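# Put four cartons flat in the blue container

## Task

Place all four cartons inside the blue container so that each rests flat on its floor with the same face upward as it had originally. A carton counts only if it stays put without the robot holding it. Finish by releasing suction and moving the tool away.

## Robot and tools

Robot: one six-joint UR-style arm (ur7e_cup_m) with a vacuum suction cup instead of a gripper. The controlled point is the cup point, the centre of the cup's rim when it touches nothing; the cup points along the cup point's own +z axis. About 4 cm behind the rim the tool body and wrist camera spread up to roughly 9 cm sideways, so watch clearance there. Joint ranges (rad), base outward: shoulder pan -3.142 to 3.142, shoulder lift -6.283 to 6.283, elbow 0.000 to 3.142, wrist 1 -4.712 to 1.571, wrist 2 and wrist 3 -6.283 to 6.283.

Frame: the scene frame has its origin on the table top under the arm base, +z up, and +y to the left when facing along +x. Results give end_effector_position in metres, end_effector_quat_wxyz, and linear (m/s) and angular (rad/s) velocities. The printed position can be slightly off, more so far from the base.

execute_actions: argument actions is a list holding at most one item. An empty list just reports the state. An action item has rows (1 to 15 rows) and optional steps (at most 15, default 15); each row lasts one 1/30 s step and the final row repeats to fill the steps. A wait item has only steps (up to 300), counted from the previous result, so thinking time eats into it. Optional pictures (boolean) turns camera images on or off. A rejected call does nothing.

A row is 7 numbers, each in [-1, 1]: dx, dy, dz, rx, ry, rz, suction. The first six are an offset, not a pose: a target for the cup point relative to its pose in the most recent result that showed it (or relative to the current pose if none has yet, and for any later call in the same reply), expressed in the cup point's own axes. Scale: 1.0 equals 0.6 m for dx, dy, dz and 180 degrees for the rotation; rx, ry, rz form a single rotation vector. Every row in a call is measured from that same reference, not chained. All zeros means return to the reference, not stay still. Suction: above 0.01 switches vacuum on, 0.01 or less switches it off; the setting persists.

Each control step the commanded pose is clipped to within 100 mm and 16 degrees of the measured pose, then solved by damped inverse kinematics (position wins over orientation). Commands are smoothed, lagging about 0.17 s. A far target may need several calls; read the pose and a Hand target line in the result and send the rest.

move: argument target is one 7-number row with the same offset convention and scale as above; the tool value is applied at the start. speed is the path's top speed in m/s, 0.002 to 0.5 (default 0.25); rotation is capped at twice that in rad/s. The path is straight, 0.5 to 10 s long, and does not avoid obstacles; the real motion lags and may overshoot speed. Optional stop_force, 9 to 40 N (not accepted in the first 0.2 s), stops the path when the wrist sensor sees that much added resistance along the direction to target for two steps; the arm then backs up two steps and holds. Use it with very low speed to approach a surface; contact force can still spike, possibly to a fault, and it is unreliable on moves that rotate. Omit it when lifting off something you press on. The result has a move: line with the ending (done, off_target, moving, held, fault, or contact), any limits (paced = pose clipped, held = some steps blocked), and distance from target. The arm is stiff: aiming even slightly past a hard contact can fault.

wait: seconds from 0 to 10; the robot gets nothing new. zoom_image: camera (cam_head_left, cam_head_right, cam_wrist) and region [x0, y0, x1, y1] in pixels from the top-left, at most 504 by 504. Images are 896x504. read_manual returns only licence text. finished_scene: pass the current scene number; it ends and grades the scene permanently.

Result lines: a pose unreachable line means the clearance check altered or stopped the command; HELD marks steps where this happened (a post or block under the base counts as arm). Joint positions and joint torques are listed base outward; torques are noisy and never zero. Wrist force and Wrist torque are in the cup point's axes, include held weight and inertia, have offsets up to about 4 N and noise near 2.4 N, and saturate near 50 N; pressing down shows force pointing back toward the arm. suction_measured shows vacuum: near 0 means no seal, about 0.83 or more is airtight; part_present turns 1 at 0.50 and 0 below 0.45.

Gripping: with suction on, press the 36 mm rim onto a smooth flat face of a carton so it seals all round, away from edges, seams or holes. Under vacuum the cup shrinks, so the carton rides up to about 12 mm nearer the tool. To release, set the carton down on its support, switch suction off, and lift at least 15 mm. If the cup seals to the table, switch suction off to free it. Keep cartons upright as found.

Cameras: cam_head_left and cam_head_right are fixed; cam_wrist rides on the tool. Calibration K and T_world_to_cam are provided but may be off by a couple of degrees and several millimetres.

Avoid: contact forces of 150 N on arm, tool or load, or joint torque at its limit (wrist joints 24.9 N m, others 133 N m), which halts the arm for 10 s; motors heating to 85 °C (warning at 70 °C) from holding loads; dropping, slamming or hard pushing; and anything leaving the table, which fails the job. Loose cartons may occasionally be nudged by outside disturbances.

Each tool is called after ">>>" by a JSON object that holds its "fn" and its "kwargs".

## Session

>>> {"fn": "execute_actions", "kwargs": {"actions": []}}

Scene clock: 0.00 s of 6000.00 s.
end_effector_position=(+0.4294, -0.0041, +0.2403) suction_measured=0.00 part_present=0 end_effector_quat_wxyz=(+0.003, +0.002, +1.000, +0.003) end_effector_velocity=(-0.000, +0.001, -0.000) end_effector_angular_velocity=(+0.000, +0.001, +0.002)
Joint positions: [-0.316 -1.724  2.04  -1.891 -1.572  1.254]
Joint velocities: [ 0.002  0.     0.     0.    -0.    -0.001]
Joint torques (N m, as the arm reports them, + toward a larger angle): no reading
Motor temperatures (°C, as the motors report them): [28 26 28 33 35 33]
Wrist force (N, on the end effector, along its own x y z axes, offset not removed): no reading
Wrist torque (N m, same axes, about the end effector's origin, offset not removed): no reading
Hand target: +0.429, -0.004, +0.240; +0.003, +0.002, +1.000, +0.003
camera_calibration (this result's frames):
cam_wrist: T_world_to_cam=[[-0.038844, -0.999193, -0.0102392, 0.00889641], [-0.90745, 0.0309836, 0.419017, 0.313182], [-0.418361, 0.0255679, -0.907921, 0.471593], [0, 0, 0, 1]] pos_world=[0.481839, -0.0128719, 0.297031]

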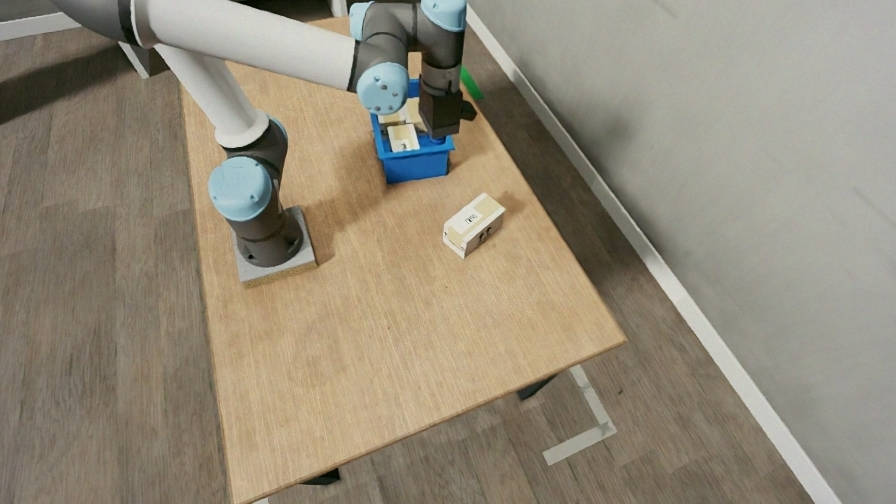

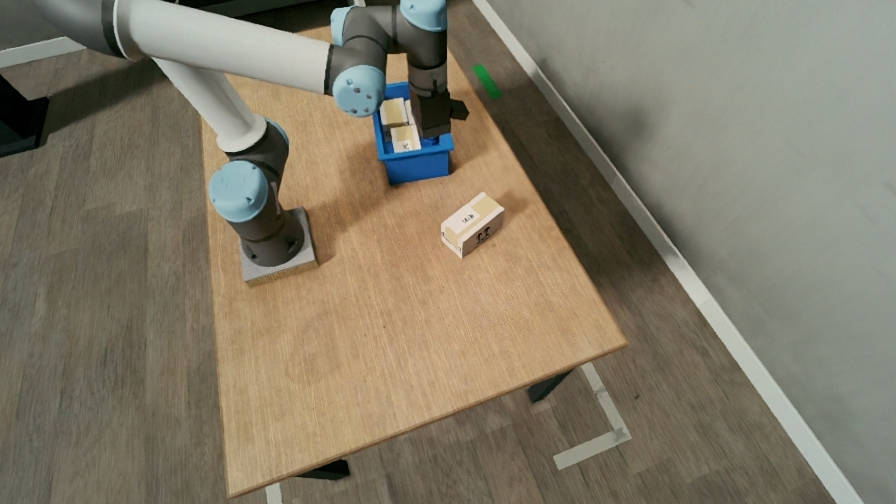

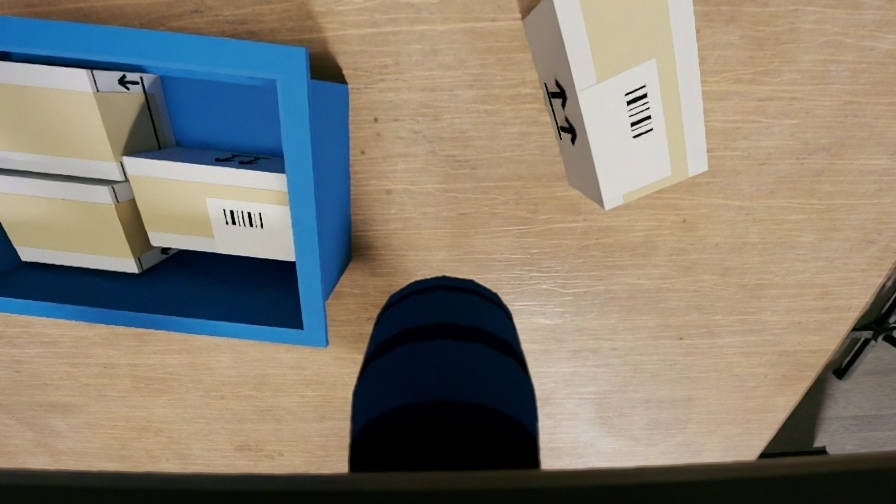

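>>> {"fn": "move", "kwargs": {"target": [0.033, 0.367, -0.15, 0, 0, 0, 0], "speed": 0.3}}

Scene clock: 13.23 s of 6000.00 s.
end_effector_position=(+0.4103, +0.2157, +0.3319) suction_measured=0.00 part_present=0 end_effector_quat_wxyz=(+0.003, +0.002, +1.000, +0.004) end_effector_velocity=(+0.001, +0.002, +0.001) end_effector_angular_velocity=(-0.001, -0.000, +0.000)
Joint positions: [ 0.202 -1.679  1.767 -1.663 -1.572  1.772]
Joint velocities: [ 0.005  0.004 -0.006  0.002 -0.001  0.005]
Joint torques (N m, as the arm reports them, + toward a larger angle): [  7.64 -12.47 -39.87  -0.85  -2.2    2.02]
Motor temperatures (°C, as the motors report them): [28 26 28 33 35 33]
Wrist force (N, on the end effector, along its own x y z axes, offset not removed): [-2.5 1.1 -0.5]
Wrist torque (N m, same axes, about the end effector's origin, offset not removed): [0.22 0.29 -0.19]
Hand target: +0.410, +0.216, +0.332; +0.003, +0.002, +1.000, +0.004
Off the commanded pose: 0.001 m, 0 deg.
After step 90, 8.73 s passed at rest.
move: done
camera_calibration (this result's frames):
cam_wrist: T_world_to_cam=[[-0.0387401, -0.999172, -0.0124251, 0.22939], [-0.90775, 0.029992, 0.418438, 0.251195], [-0.417718, 0.0274892, -0.908161, 0.540596], [0, 0, 0, 1]] pos_world=[0.462725, 0.206805, 0.388689]

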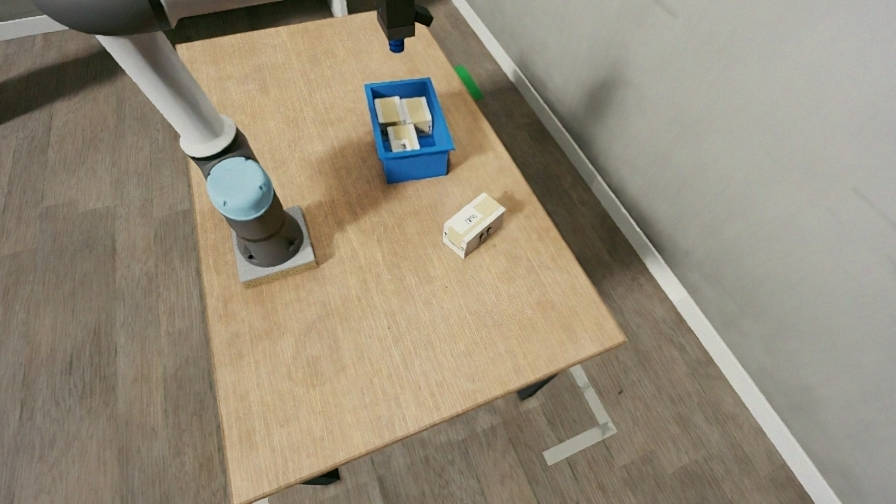

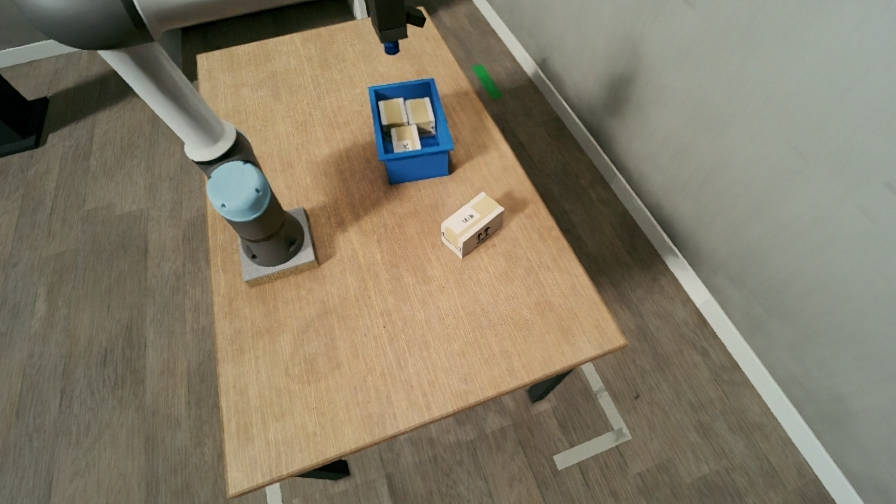

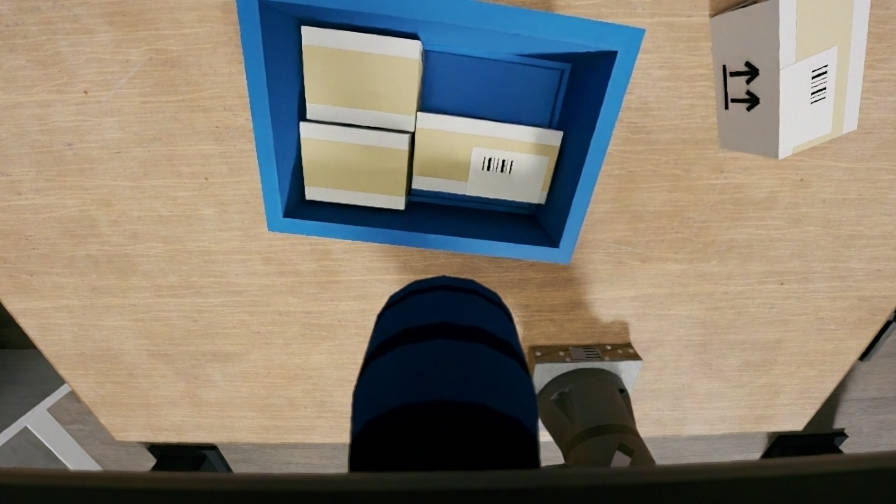

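>>> {"fn": "zoom_image", "kwargs": {"camera": "cam_wrist", "region": [230, 0, 660, 280]}}

Region (230, 0, 660, 280) of cam_wrist's 896x504 image, scaled by 1.172, with more detail than that image has; it fills the top 328 rows of this view, and the rest is white.

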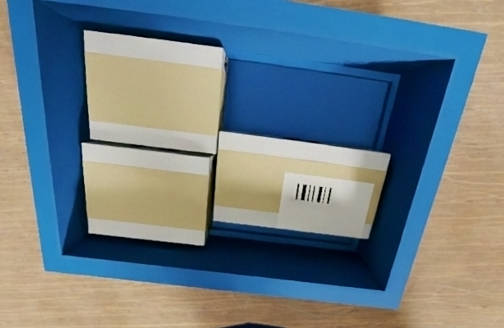

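>>> {"fn": "zoom_image", "kwargs": {"camera": "cam_wrist", "region": [400, 20, 650, 240]}}

Region (400, 20, 650, 240) of cam_wrist's 896x504 image, scaled by 2.016, with more detail than that image has; it fills the top 444 rows of this view, and the rest is white.

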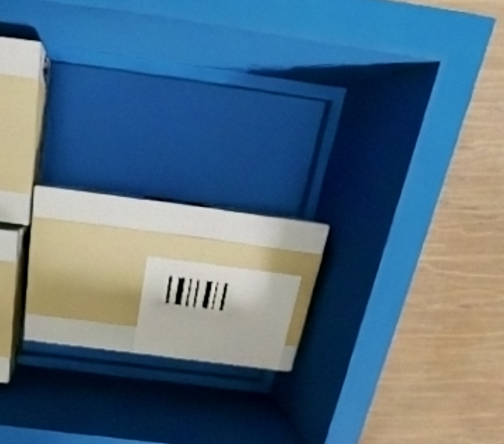

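>>> {"fn": "zoom_image", "kwargs": {"camera": "cam_wrist", "region": [260, 150, 600, 270]}}

Region (260, 150, 600, 270) of cam_wrist's 896x504 image, scaled by 1.482, with more detail than that image has; it fills the top 178 rows of this view, and the rest is white.

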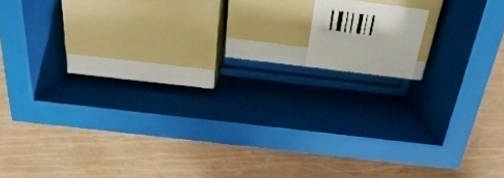

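>>> {"fn": "zoom_image", "kwargs": {"camera": "cam_wrist", "region": [400, 170, 560, 240]}}

Region (400, 170, 560, 240) of cam_wrist's 896x504 image, scaled by 3.150, with more detail than that image has; it fills the top 220 rows of this view, and the rest is white.

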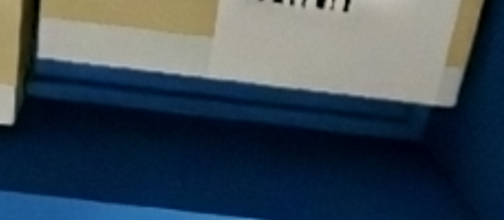

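>>> {"fn": "move", "kwargs": {"target": [-0.00967, -0.068, 0.3998, 0, 0, 0, 0], "speed": 0.25}}

Scene clock: 85.23 s of 6000.00 s.
end_effector_position=(+0.4170, +0.1768, +0.0918) suction_measured=0.00 part_present=0 end_effector_quat_wxyz=(+0.003, +0.002, +1.000, +0.004) end_effector_velocity=(-0.000, +0.001, -0.003) end_effector_angular_velocity=(+0.000, -0.001, +0.002)
Joint positions: [ 0.108 -1.449  2.222 -2.347 -1.572  1.678]
Joint velocities: [ 0.002  0.006  0.002 -0.009  0.    -0.   ]
Joint torques (N m, as the arm reports them, + toward a larger angle): [ -8.4  -14.68  -6.28  -4.29   2.69  -2.26]
Motor temperatures (°C, as the motors report them): [28 26 28 33 35 33]
Wrist force (N, on the end effector, along its own x y z axes, offset not removed): [-1.7 3.2 1.2]
Wrist torque (N m, same axes, about the end effector's origin, offset not removed): [0.45 0.31 -0.01]
Hand target: +0.417, +0.177, +0.092; +0.003, +0.002, +1.000, +0.004
Off the commanded pose: 0.001 m, 0 deg.
After step 90, 67.33 s passed at rest.
move: done
camera_calibration (this result's frames):
cam_wrist: T_world_to_cam=[[-0.0387508, -0.999177, -0.0119997, 0.18773], [-0.907674, 0.030175, 0.418589, 0.358795], [-0.417882, 0.0271125, -0.908097, 0.326521], [0, 0, 0, 1]] pos_world=[0.469391, 0.167896, 0.148577]

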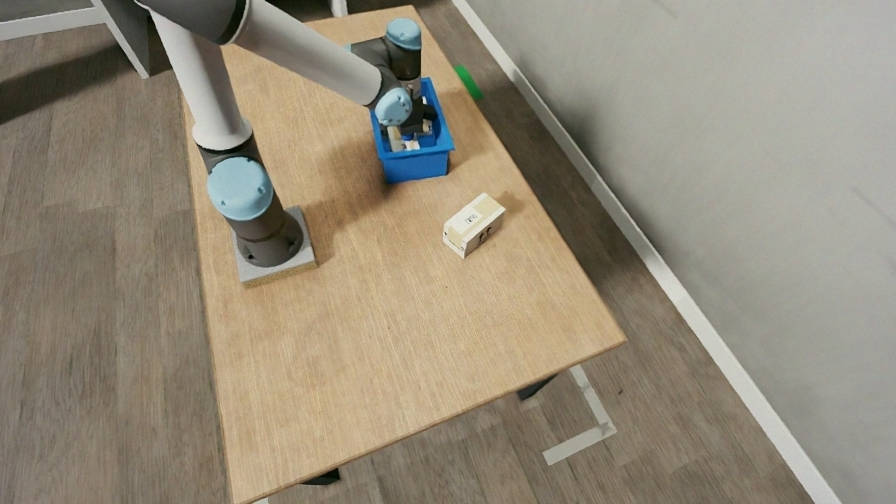

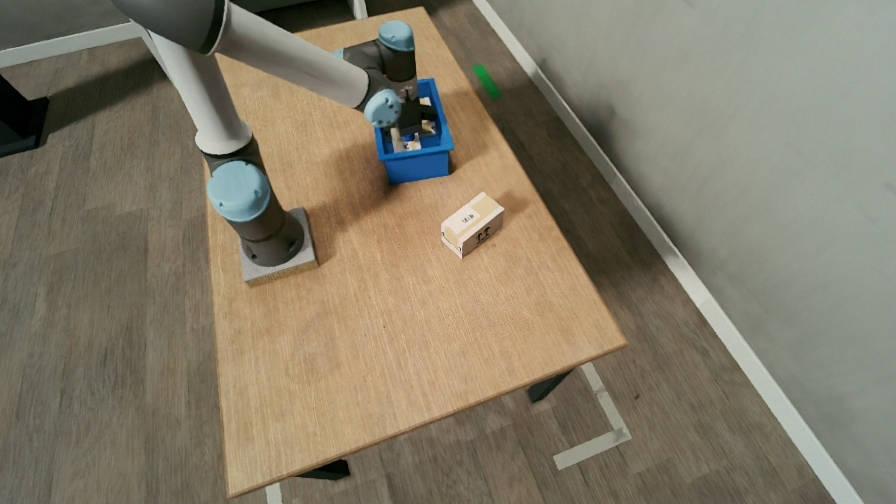

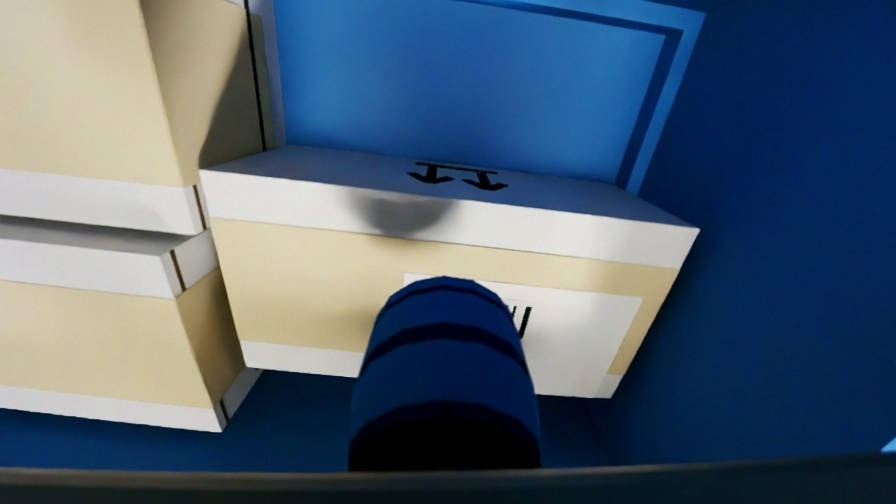

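>>> {"fn": "move", "kwargs": {"target": [0, 0, 0.0363, 0, 0, 0, 1], "speed": 0.015, "stop_force": 10}}

Scene clock: 90.37 s of 6000.00 s.
end_effector_position=(+0.4171, +0.1769, +0.0703) suction_measured=0.00 part_present=0 end_effector_quat_wxyz=(+0.003, +0.002, +1.000, +0.004) end_effector_velocity=(+0.000, +0.000, -0.002) end_effector_angular_velocity=(+0.000, -0.000, +0.002)
Joint positions: [ 0.108 -1.403  2.244 -2.416 -1.572  1.678]
Joint velocities: [ 0.001  0.006  0.002 -0.008 -0.    -0.001]
Joint torques (N m, as the arm reports them, + toward a larger angle): [  7.78 -16.49  -3.3   -4.51   1.42   2.1 ]
Motor temperatures (°C, as the motors report them): [28 26 28 33 35 33]
Wrist force (N, on the end effector, along its own x y z axes, offset not removed): [-3.2 4.2 0.2]
Wrist torque (N m, same axes, about the end effector's origin, offset not removed): [0.72 0.47 0.21]
Hand target: +0.417, +0.177, +0.070; +0.003, +0.002, +1.000, +0.004
Off the commanded pose: 0.000 m, 0 deg.
After step 90, 0.43 s passed at rest.
move: done
camera_calibration (this result's frames):
cam_wrist: T_world_to_cam=[[-0.0387932, -0.999175, -0.0120163, 0.187646], [-0.907661, 0.0302058, 0.418615, 0.367874], [-0.417907, 0.0271462, -0.908084, 0.307019], [0, 0, 0, 1]] pos_world=[0.46949, 0.168045, 0.127056]

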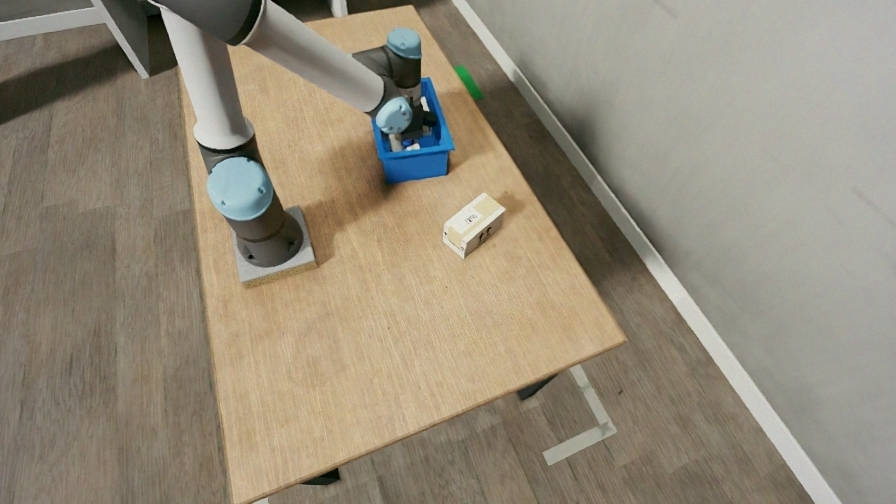

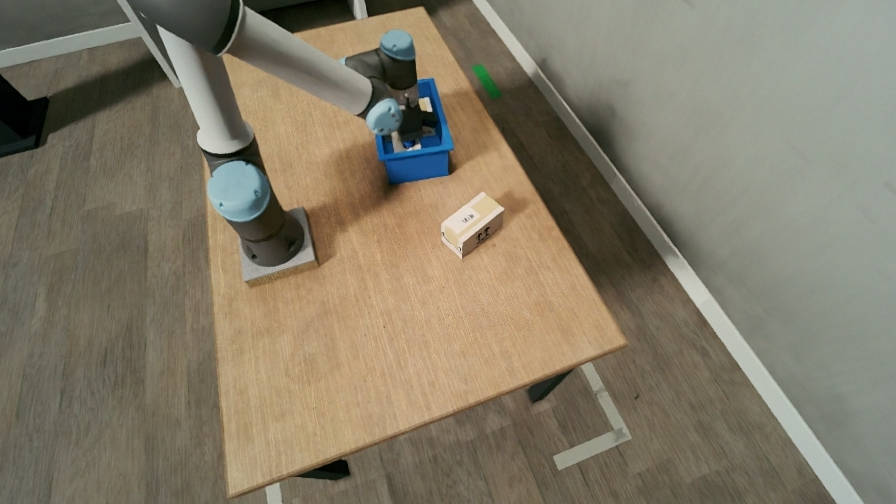

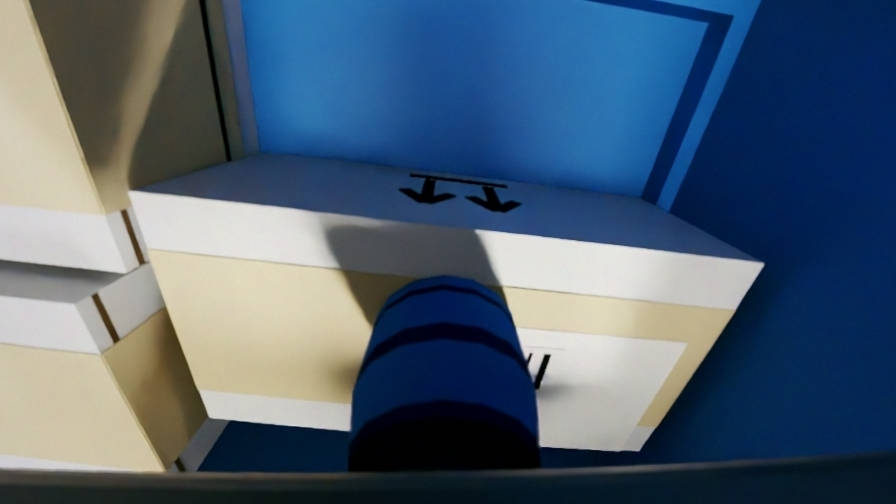

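>>> {"fn": "move", "kwargs": {"target": [0, 0, 0.0333, 0, 0, 0, 1], "speed": 0.008, "stop_force": 9}}

Scene clock: 94.33 s of 6000.00 s.
end_effector_position=(+0.4170, +0.1771, +0.0554) suction_measured=0.99 part_present=1 end_effector_quat_wxyz=(+0.003, +0.002, +1.000, +0.004) end_effector_velocity=(-0.002, -0.000, +0.001) end_effector_angular_velocity=(-0.001, +0.005, +0.000)
Joint positions: [ 0.108 -1.369  2.258 -2.464 -1.572  1.678]
Joint velocities: [-0.001 -0.004  0.     0.009  0.    -0.001]
Joint torques (N m, as the arm reports them, + toward a larger angle): [ -7.53 -17.15 -17.36   1.34  -0.41   0.78]
Motor temperatures (°C, as the motors report them): [28 26 28 33 35 33]
Wrist force (N, on the end effector, along its own x y z axes, offset not removed): [6.6 -0.2 -39.1]
Wrist torque (N m, same axes, about the end effector's origin, offset not removed): [0.23 -0.04 -0.18]
Hand target: +0.417, +0.177, +0.056; +0.003, +0.002, +1.000, +0.004
Off the commanded pose: 0.005 m, 0 deg.
move: contact
camera_calibration (this result's frames):
cam_wrist: T_world_to_cam=[[-0.0387478, -0.999177, -0.0120162, 0.187585], [-0.907662, 0.0301645, 0.418617, 0.374094], [-0.41791, 0.0271271, -0.908083, 0.293477], [0, 0, 0, 1]] pos_world=[0.469466, 0.168185, 0.112153]

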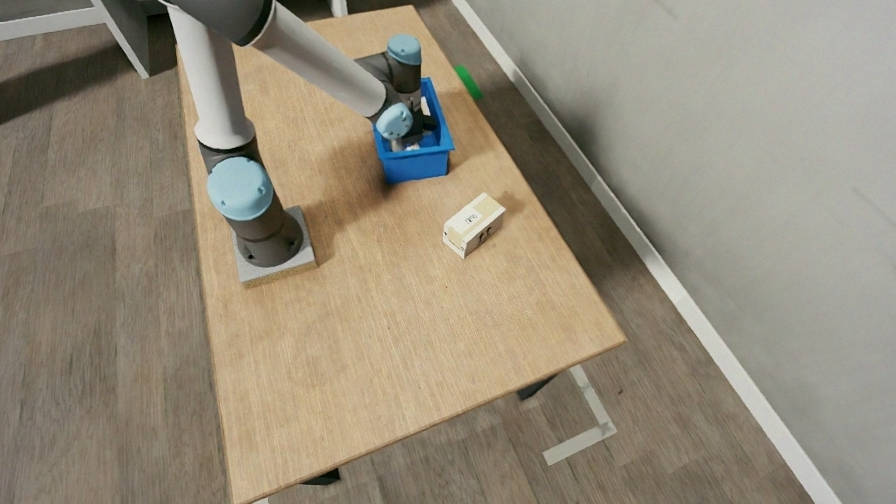

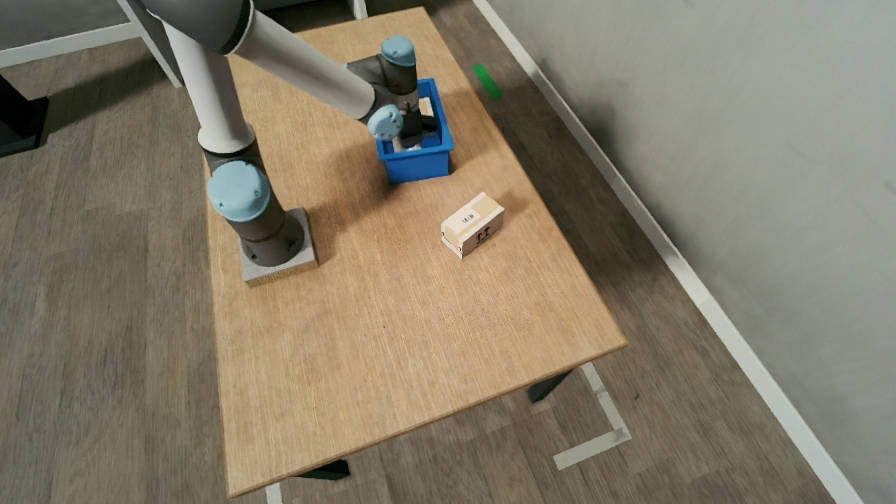

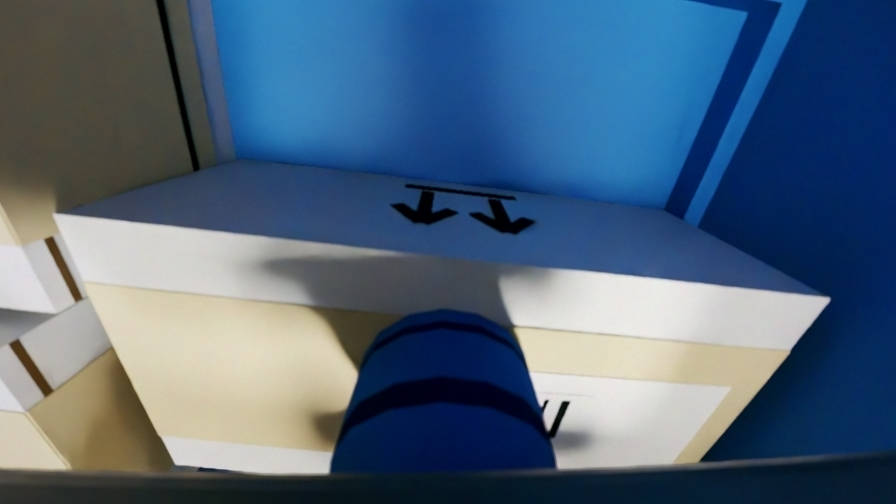

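>>> {"fn": "move", "kwargs": {"target": [0, 0, -0.03, 0, 0, 0, 1], "speed": 0.05}}

>>> {"fn": "move", "kwargs": {"target": [0.03625, 0.0055, 0, 0, 0, 0, 1], "speed": 0.04}}

Scene clock: 111.13 s of 6000.00 s.
end_effector_position=(+0.4170, +0.1769, +0.0731) suction_measured=0.99 part_present=1 end_effector_quat_wxyz=(+0.003, +0.002, +1.000, +0.004) end_effector_velocity=(-0.000, -0.001, +0.002) end_effector_angular_velocity=(-0.000, +0.002, -0.002)
Joint positions: [ 0.108 -1.409  2.241 -2.407 -1.572  1.678]
Joint velocities: [-0.001 -0.005 -0.002  0.009 -0.     0.   ]
Joint torques (N m, as the arm reports them, + toward a larger angle): [  1.86 -34.06 -31.5   -0.95  -0.4    1.71]
Motor temperatures (°C, as the motors report them): [28 26 28 33 35 33]
Wrist force (N, on the end effector, along its own x y z axes, offset not removed): [-2.0 -0.4 1.0]
Wrist torque (N m, same axes, about the end effector's origin, offset not removed): [-0.14 0.25 -0.05]
Hand target: +0.417, +0.177, +0.073; +0.003, +0.002, +1.000, +0.004
Off the commanded pose: 0.000 m, 0 deg.
After step 90, 12.97 s passed at rest.
move: done
camera_calibration (this result's frames):
cam_wrist: T_world_to_cam=[[-0.0387536, -0.999176, -0.0120215, 0.187656], [-0.907677, 0.0301686, 0.418584, 0.366615], [-0.417877, 0.0271333, -0.908098, 0.309548], [0, 0, 0, 1]] pos_world=[0.469394, 0.168042, 0.129897]

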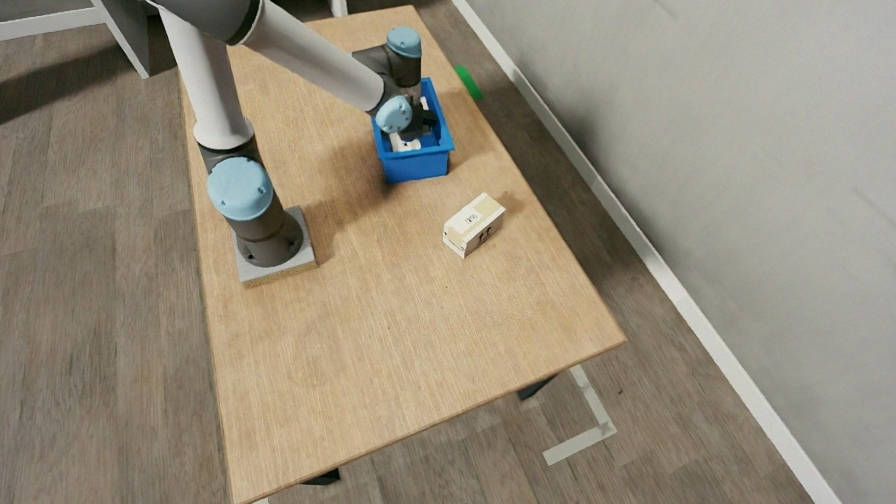

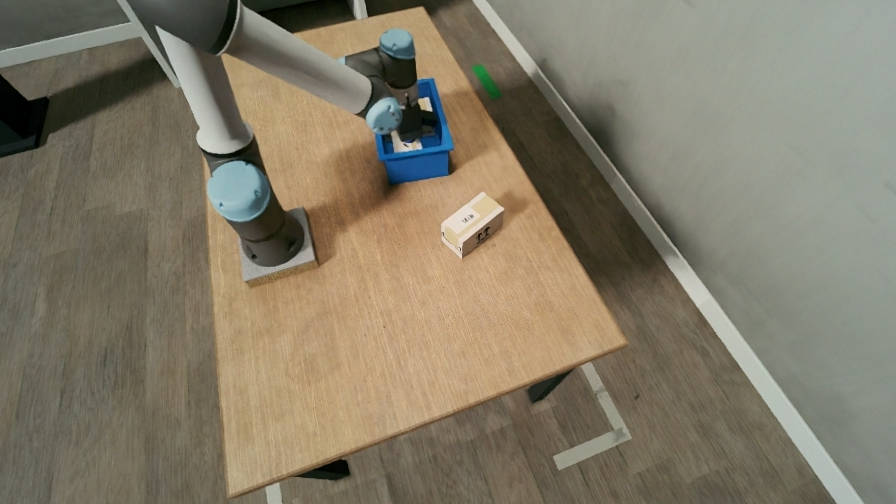

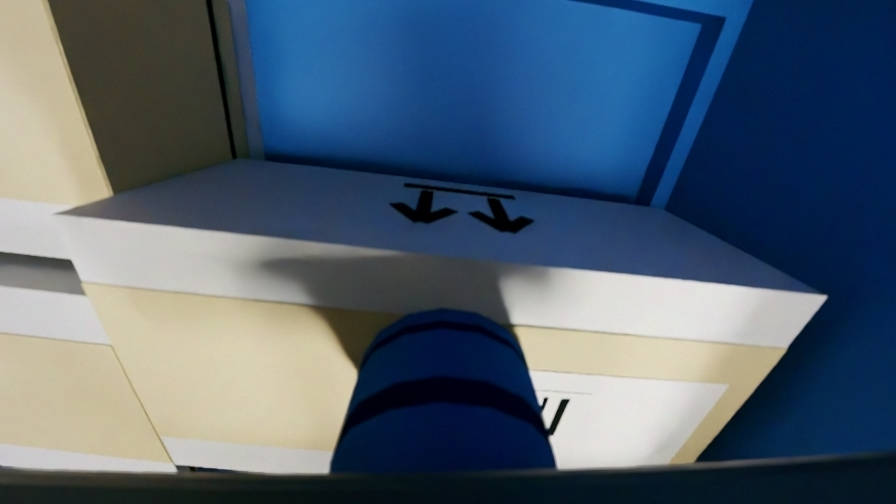

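Scene clock: 112.07 s of 6000.00 s.
end_effector_position=(+0.3955, +0.1803, +0.0731) suction_measured=0.99 part_present=1 end_effector_quat_wxyz=(+0.003, +0.002, +1.000, +0.004) end_effector_velocity=(-0.002, +0.000, +0.000) end_effector_angular_velocity=(-0.000, +0.000, +0.000)
Joint positions: [ 0.121 -1.449  2.29  -2.416 -1.572  1.692]
Joint velocities: [ 0.001 -0.004  0.004  0.     0.     0.   ]
Joint torques (N m, as the arm reports them, + toward a larger angle): [  8.34 -31.74  -6.42  -4.38  -0.4    2.27]
Motor temperatures (°C, as the motors report them): [28 26 28 33 35 33]
Wrist force (N, on the end effector, along its own x y z axes, offset not removed): [0.9 6.9 -0.5]
Wrist torque (N m, same axes, about the end effector's origin, offset not removed): [1.15 -0.12 -0.14]
Hand target: +0.395, +0.180, +0.073; +0.003, +0.002, +1.000, +0.004
Off the commanded pose: 0.000 m, 0 deg.
move: done
camera_calibration (this result's frames):
cam_wrist: T_world_to_cam=[[-0.0387499, -0.999176, -0.0120733, 0.190204], [-0.907672, 0.0301431, 0.418597, 0.347024], [-0.417888, 0.0271792, -0.908092, 0.30042], [0, 0, 0, 1]] pos_world=[0.447897, 0.171422, 0.129842]

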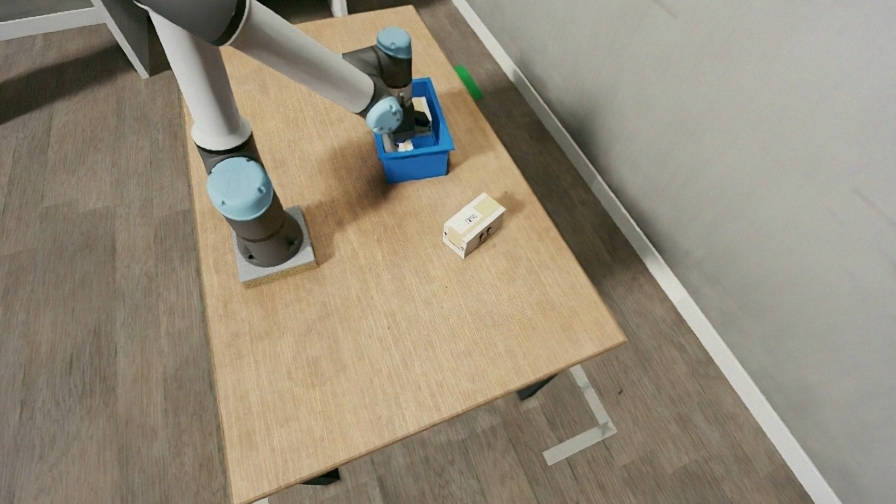

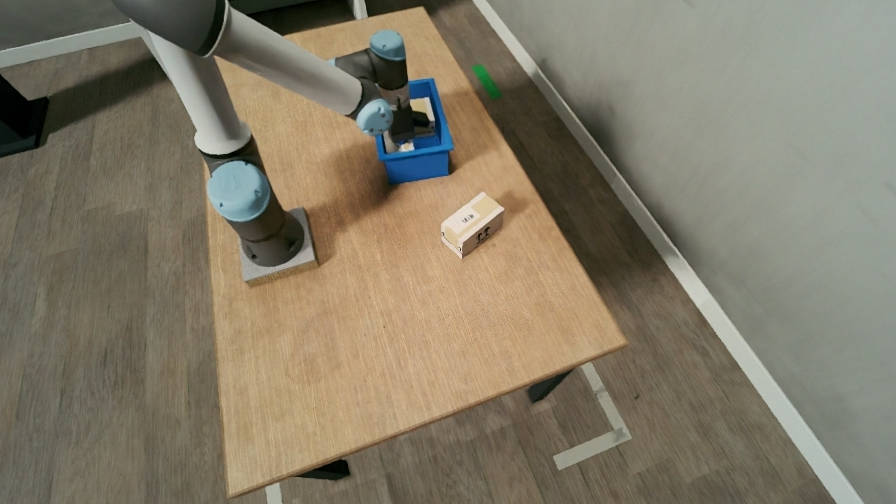

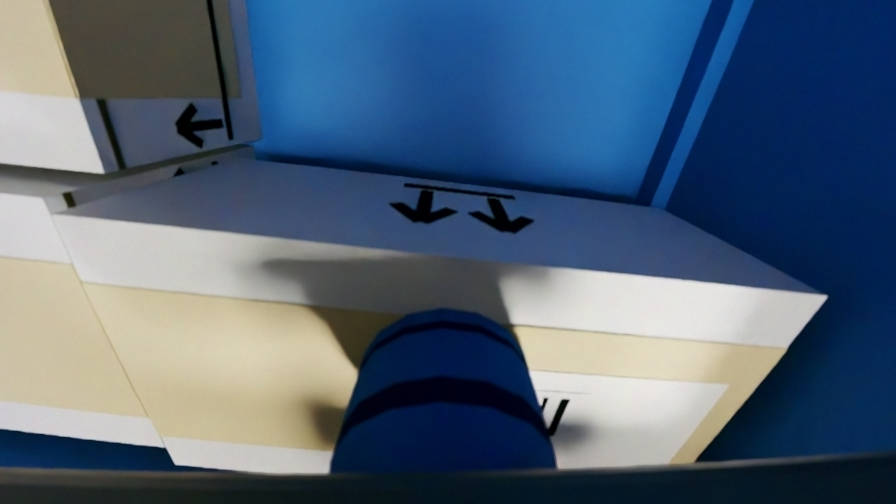

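>>> {"fn": "move", "kwargs": {"target": [0, 0, 0.04, 0, 0, 0, 1], "speed": 0.009, "stop_force": 9}}

Scene clock: 118.33 s of 6000.00 s.
end_effector_position=(+0.3954, +0.1805, +0.0553) suction_measured=0.99 part_present=1 end_effector_quat_wxyz=(+0.003, +0.002, +1.000, +0.004) end_effector_velocity=(-0.002, +0.001, +0.001) end_effector_angular_velocity=(-0.001, +0.005, +0.003)
Joint positions: [ 0.121 -1.406  2.307 -2.476 -1.572  1.692]
Joint velocities: [ 0.002 -0.005 -0.     0.01   0.    -0.   ]
Joint torques (N m, as the arm reports them, + toward a larger angle): [ -8.62 -14.88 -18.85   1.71  -0.39  -2.3 ]
Motor temperatures (°C, as the motors report them): [28 26 28 33 35 33]
Wrist force (N, on the end effector, along its own x y z axes, offset not removed): [5.9 -2.5 -39.7]
Wrist torque (N m, same axes, about the end effector's origin, offset not removed): [-0.09 0.11 -0.19]
Hand target: +0.396, +0.180, +0.056; +0.003, +0.002, +1.000, +0.004
Off the commanded pose: 0.006 m, 0 deg.
After step 90, 0.90 s passed at rest.
move: contact
camera_calibration (this result's frames):
cam_wrist: T_world_to_cam=[[-0.0387428, -0.999176, -0.0120655, 0.190125], [-0.90765, 0.0301386, 0.418644, 0.354361], [-0.417935, 0.0271707, -0.90807, 0.284269], [0, 0, 0, 1]] pos_world=[0.447808, 0.171564, 0.112079]

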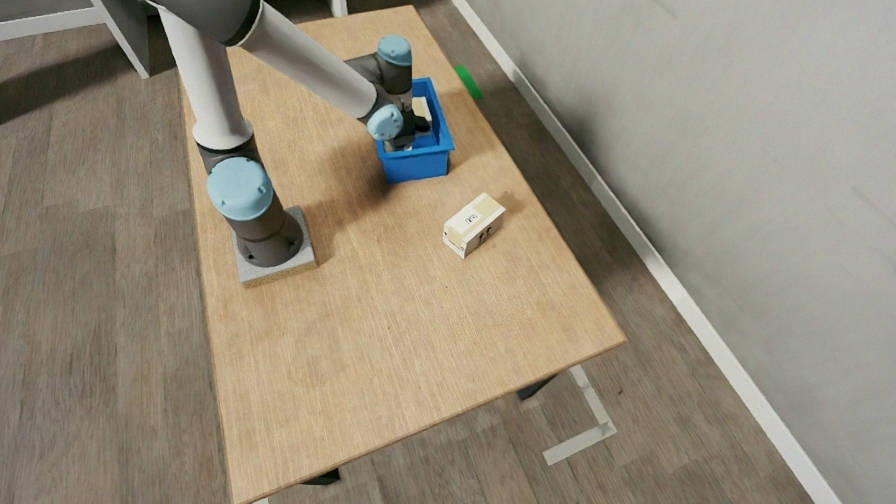

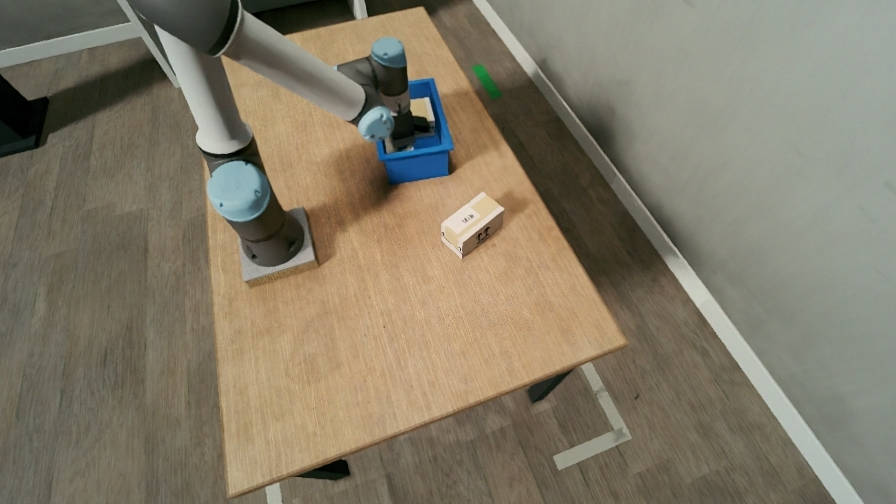

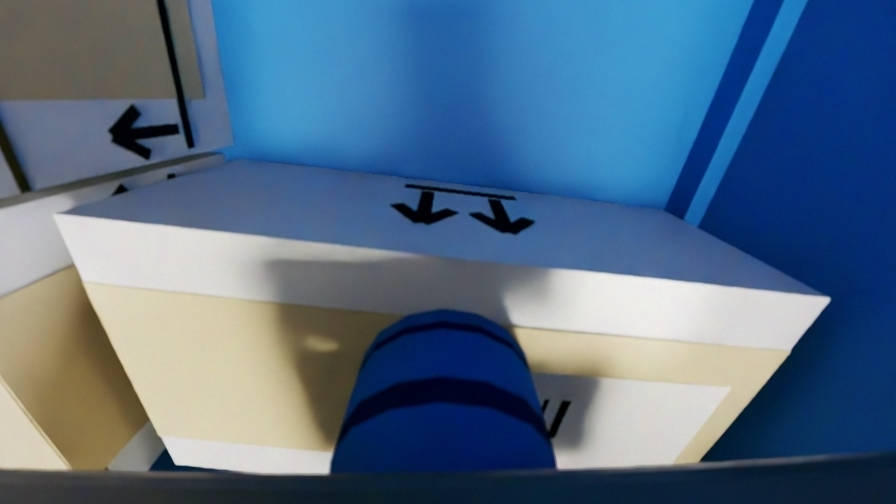

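>>> {"fn": "execute_actions", "kwargs": {"actions": [{"rows": [[0, 0, -0.003, 0, 0, 0, 0]], "steps": 8}], "pictures": false}}

Scene clock: 122.30 s of 6000.00 s.
end_effector_position=(+0.3954, +0.1805, +0.0569) suction_measured=0.00 part_present=0 end_effector_quat_wxyz=(+0.003, +0.002, +1.000, +0.004) end_effector_velocity=(-0.000, +0.000, +0.002) end_effector_angular_velocity=(-0.000, +0.001, -0.001)
Joint positions: [ 0.121 -1.41   2.306 -2.471 -1.572  1.692]
Joint velocities: [ 0.    -0.005 -0.002  0.008  0.     0.001]
Joint torques (N m, as the arm reports them, + toward a larger angle): [ -6.25 -25.17 -26.3    0.8   -0.42  -0.61]
Motor temperatures (°C, as the motors report them): [28 26 28 33 35 33]
Wrist force (N, on the end effector, along its own x y z axes, offset not removed): [-1.3 -0.1 -11.5]
Wrist torque (N m, same axes, about the end effector's origin, offset not removed): [-0.11 0.03 -0.14]
Hand target: +0.395, +0.180, +0.057; +0.003, +0.002, +1.000, +0.004
Off the commanded pose: 0.000 m, 0 deg.
Steps of this call (steps 1 to 90: nothing new was sent; then 0.70 s passed at rest; steps 91 to 98: all 8 steps of this action). Readings (end_effector_position | what the end effector reports):
91: (+0.3955, +0.1805, +0.0557) | suction_measured=0.89 part_present=1
92: (+0.3956, +0.1805, +0.0560) | suction_measured=0.19 part_present=0
94: (+0.3956, +0.1805, +0.0565) | suction_measured=0.00 part_present=0
98: the state above

>>> {"fn": "move", "kwargs": {"target": [-0.1, -0.5, -0.3, 0, 0, 0, 0], "speed": 0.3}}

Scene clock: 130.43 s of 6000.00 s.
end_effector_position=(+0.4529, -0.1216, +0.2348) suction_measured=0.00 part_present=0 end_effector_quat_wxyz=(+0.003, +0.002, +1.000, +0.002) end_effector_velocity=(+0.000, -0.002, +0.001) end_effector_angular_velocity=(+0.002, +0.002, -0.000)
Joint positions: [-0.543 -1.62   1.961 -1.916 -1.572  1.028]
Joint velocities: [-0.004  0.003 -0.007  0.007  0.    -0.004]
Joint torques (N m, as the arm reports them, + toward a larger angle): [ -7.44 -12.19 -37.36  -0.98   2.63  -2.24]
Motor temperatures (°C, as the motors report them): [28 26 28 33 35 33]
Wrist force (N, on the end effector, along its own x y z axes, offset not removed): [0.8 -0.2 -2.2]
Wrist torque (N m, same axes, about the end effector's origin, offset not removed): [-0.23 -0.09 -0.13]
Hand target: +0.453, -0.122, +0.235; +0.003, +0.002, +1.000, +0.003
Off the commanded pose: 0.001 m, 0 deg.
After step 90, 3.27 s passed at rest.
move: done
camera_calibration (this result's frames):
cam_wrist: T_world_to_cam=[[-0.0388313, -0.999201, -0.00950129, -0.107859], [-0.907317, 0.0312735, 0.419283, 0.340362], [-0.418651, 0.024902, -0.907806, 0.47947], [0, 0, 0, 1]] pos_world=[0.505358, -0.130357, 0.291533]

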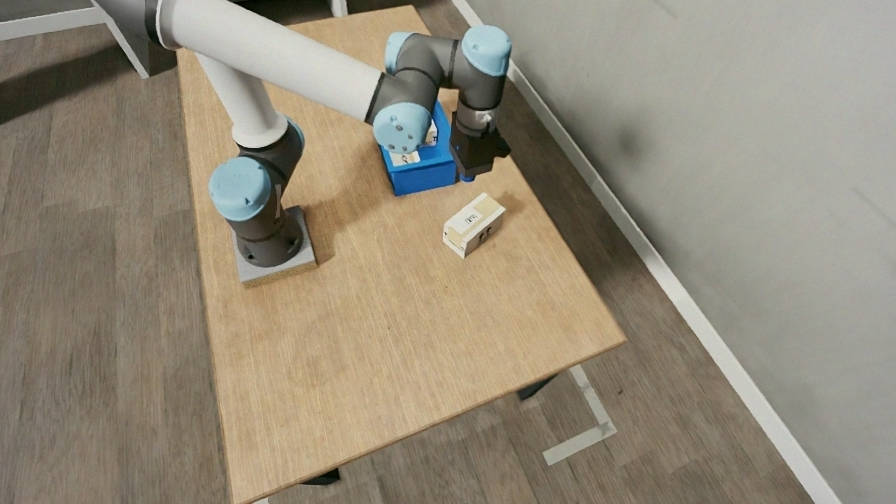

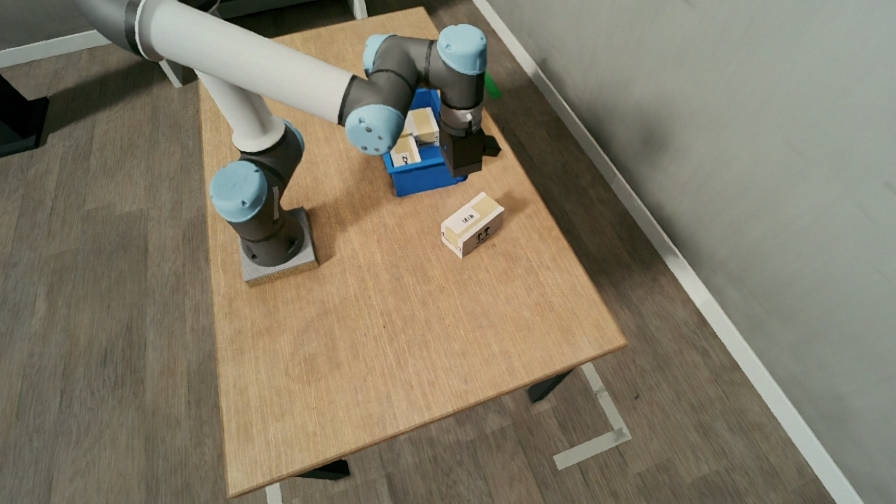

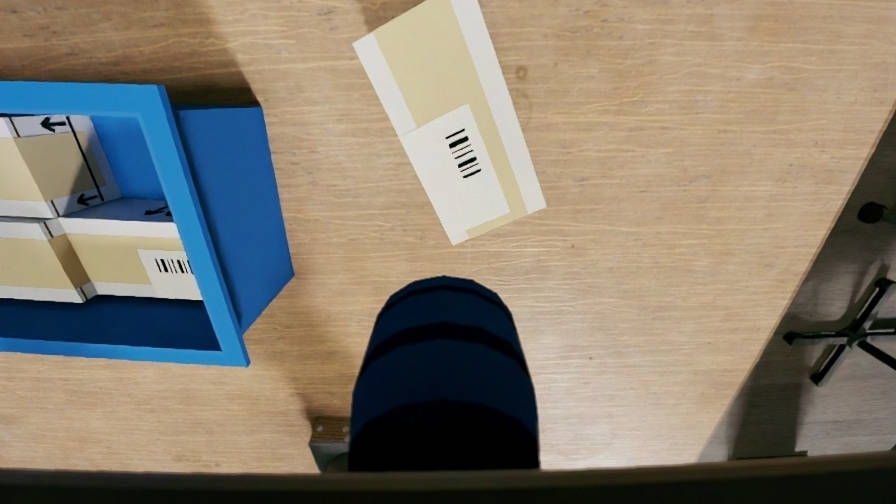

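That move went wrong. I left the container diagonally instead of rising straight up, so the tool dragged it toward the camera: its front face moved from about (383,160) to (393,170) in the head image. My measurements of the container no longer hold, so I'll measure it again before placing anything. First I'll measure carton D from this view.

>>> {"fn": "zoom_image", "kwargs": {"camera": "cam_wrist", "region": [330, 0, 570, 260]}}

Region (330, 0, 570, 260) of cam_wrist's 896x504 image, scaled by 1.938, with more detail than that image has; it fills the left 465 columns of this view, and the rest is white.

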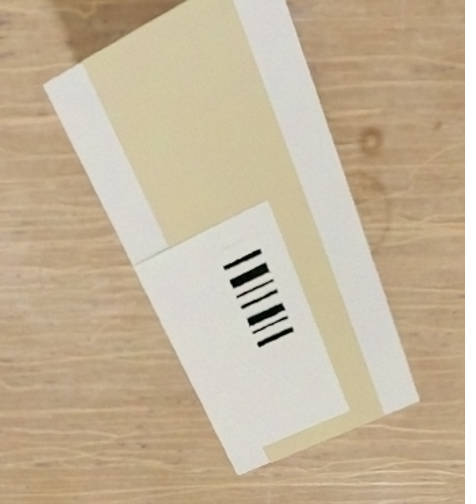

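>>> {"fn": "zoom_image", "kwargs": {"camera": "cam_head_left", "region": [360, 60, 560, 270]}}

Region (360, 60, 560, 270) of cam_head_left's 896x504 image, scaled by 2.400, with more detail than that image has; it fills the left 480 columns of this view, and the rest is white.

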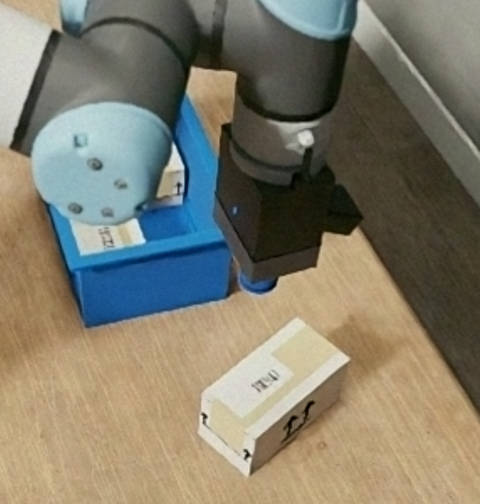

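>>> {"fn": "zoom_image", "kwargs": {"camera": "cam_head_left", "region": [430, 180, 520, 270]}}

Region (430, 180, 520, 270) of cam_head_left's 896x504 image, scaled by 5.600, with more detail than that image has.

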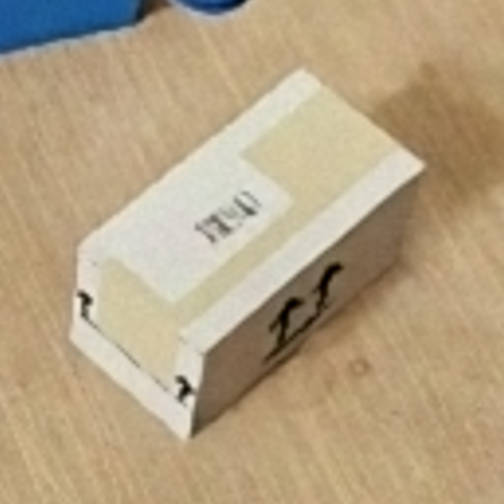

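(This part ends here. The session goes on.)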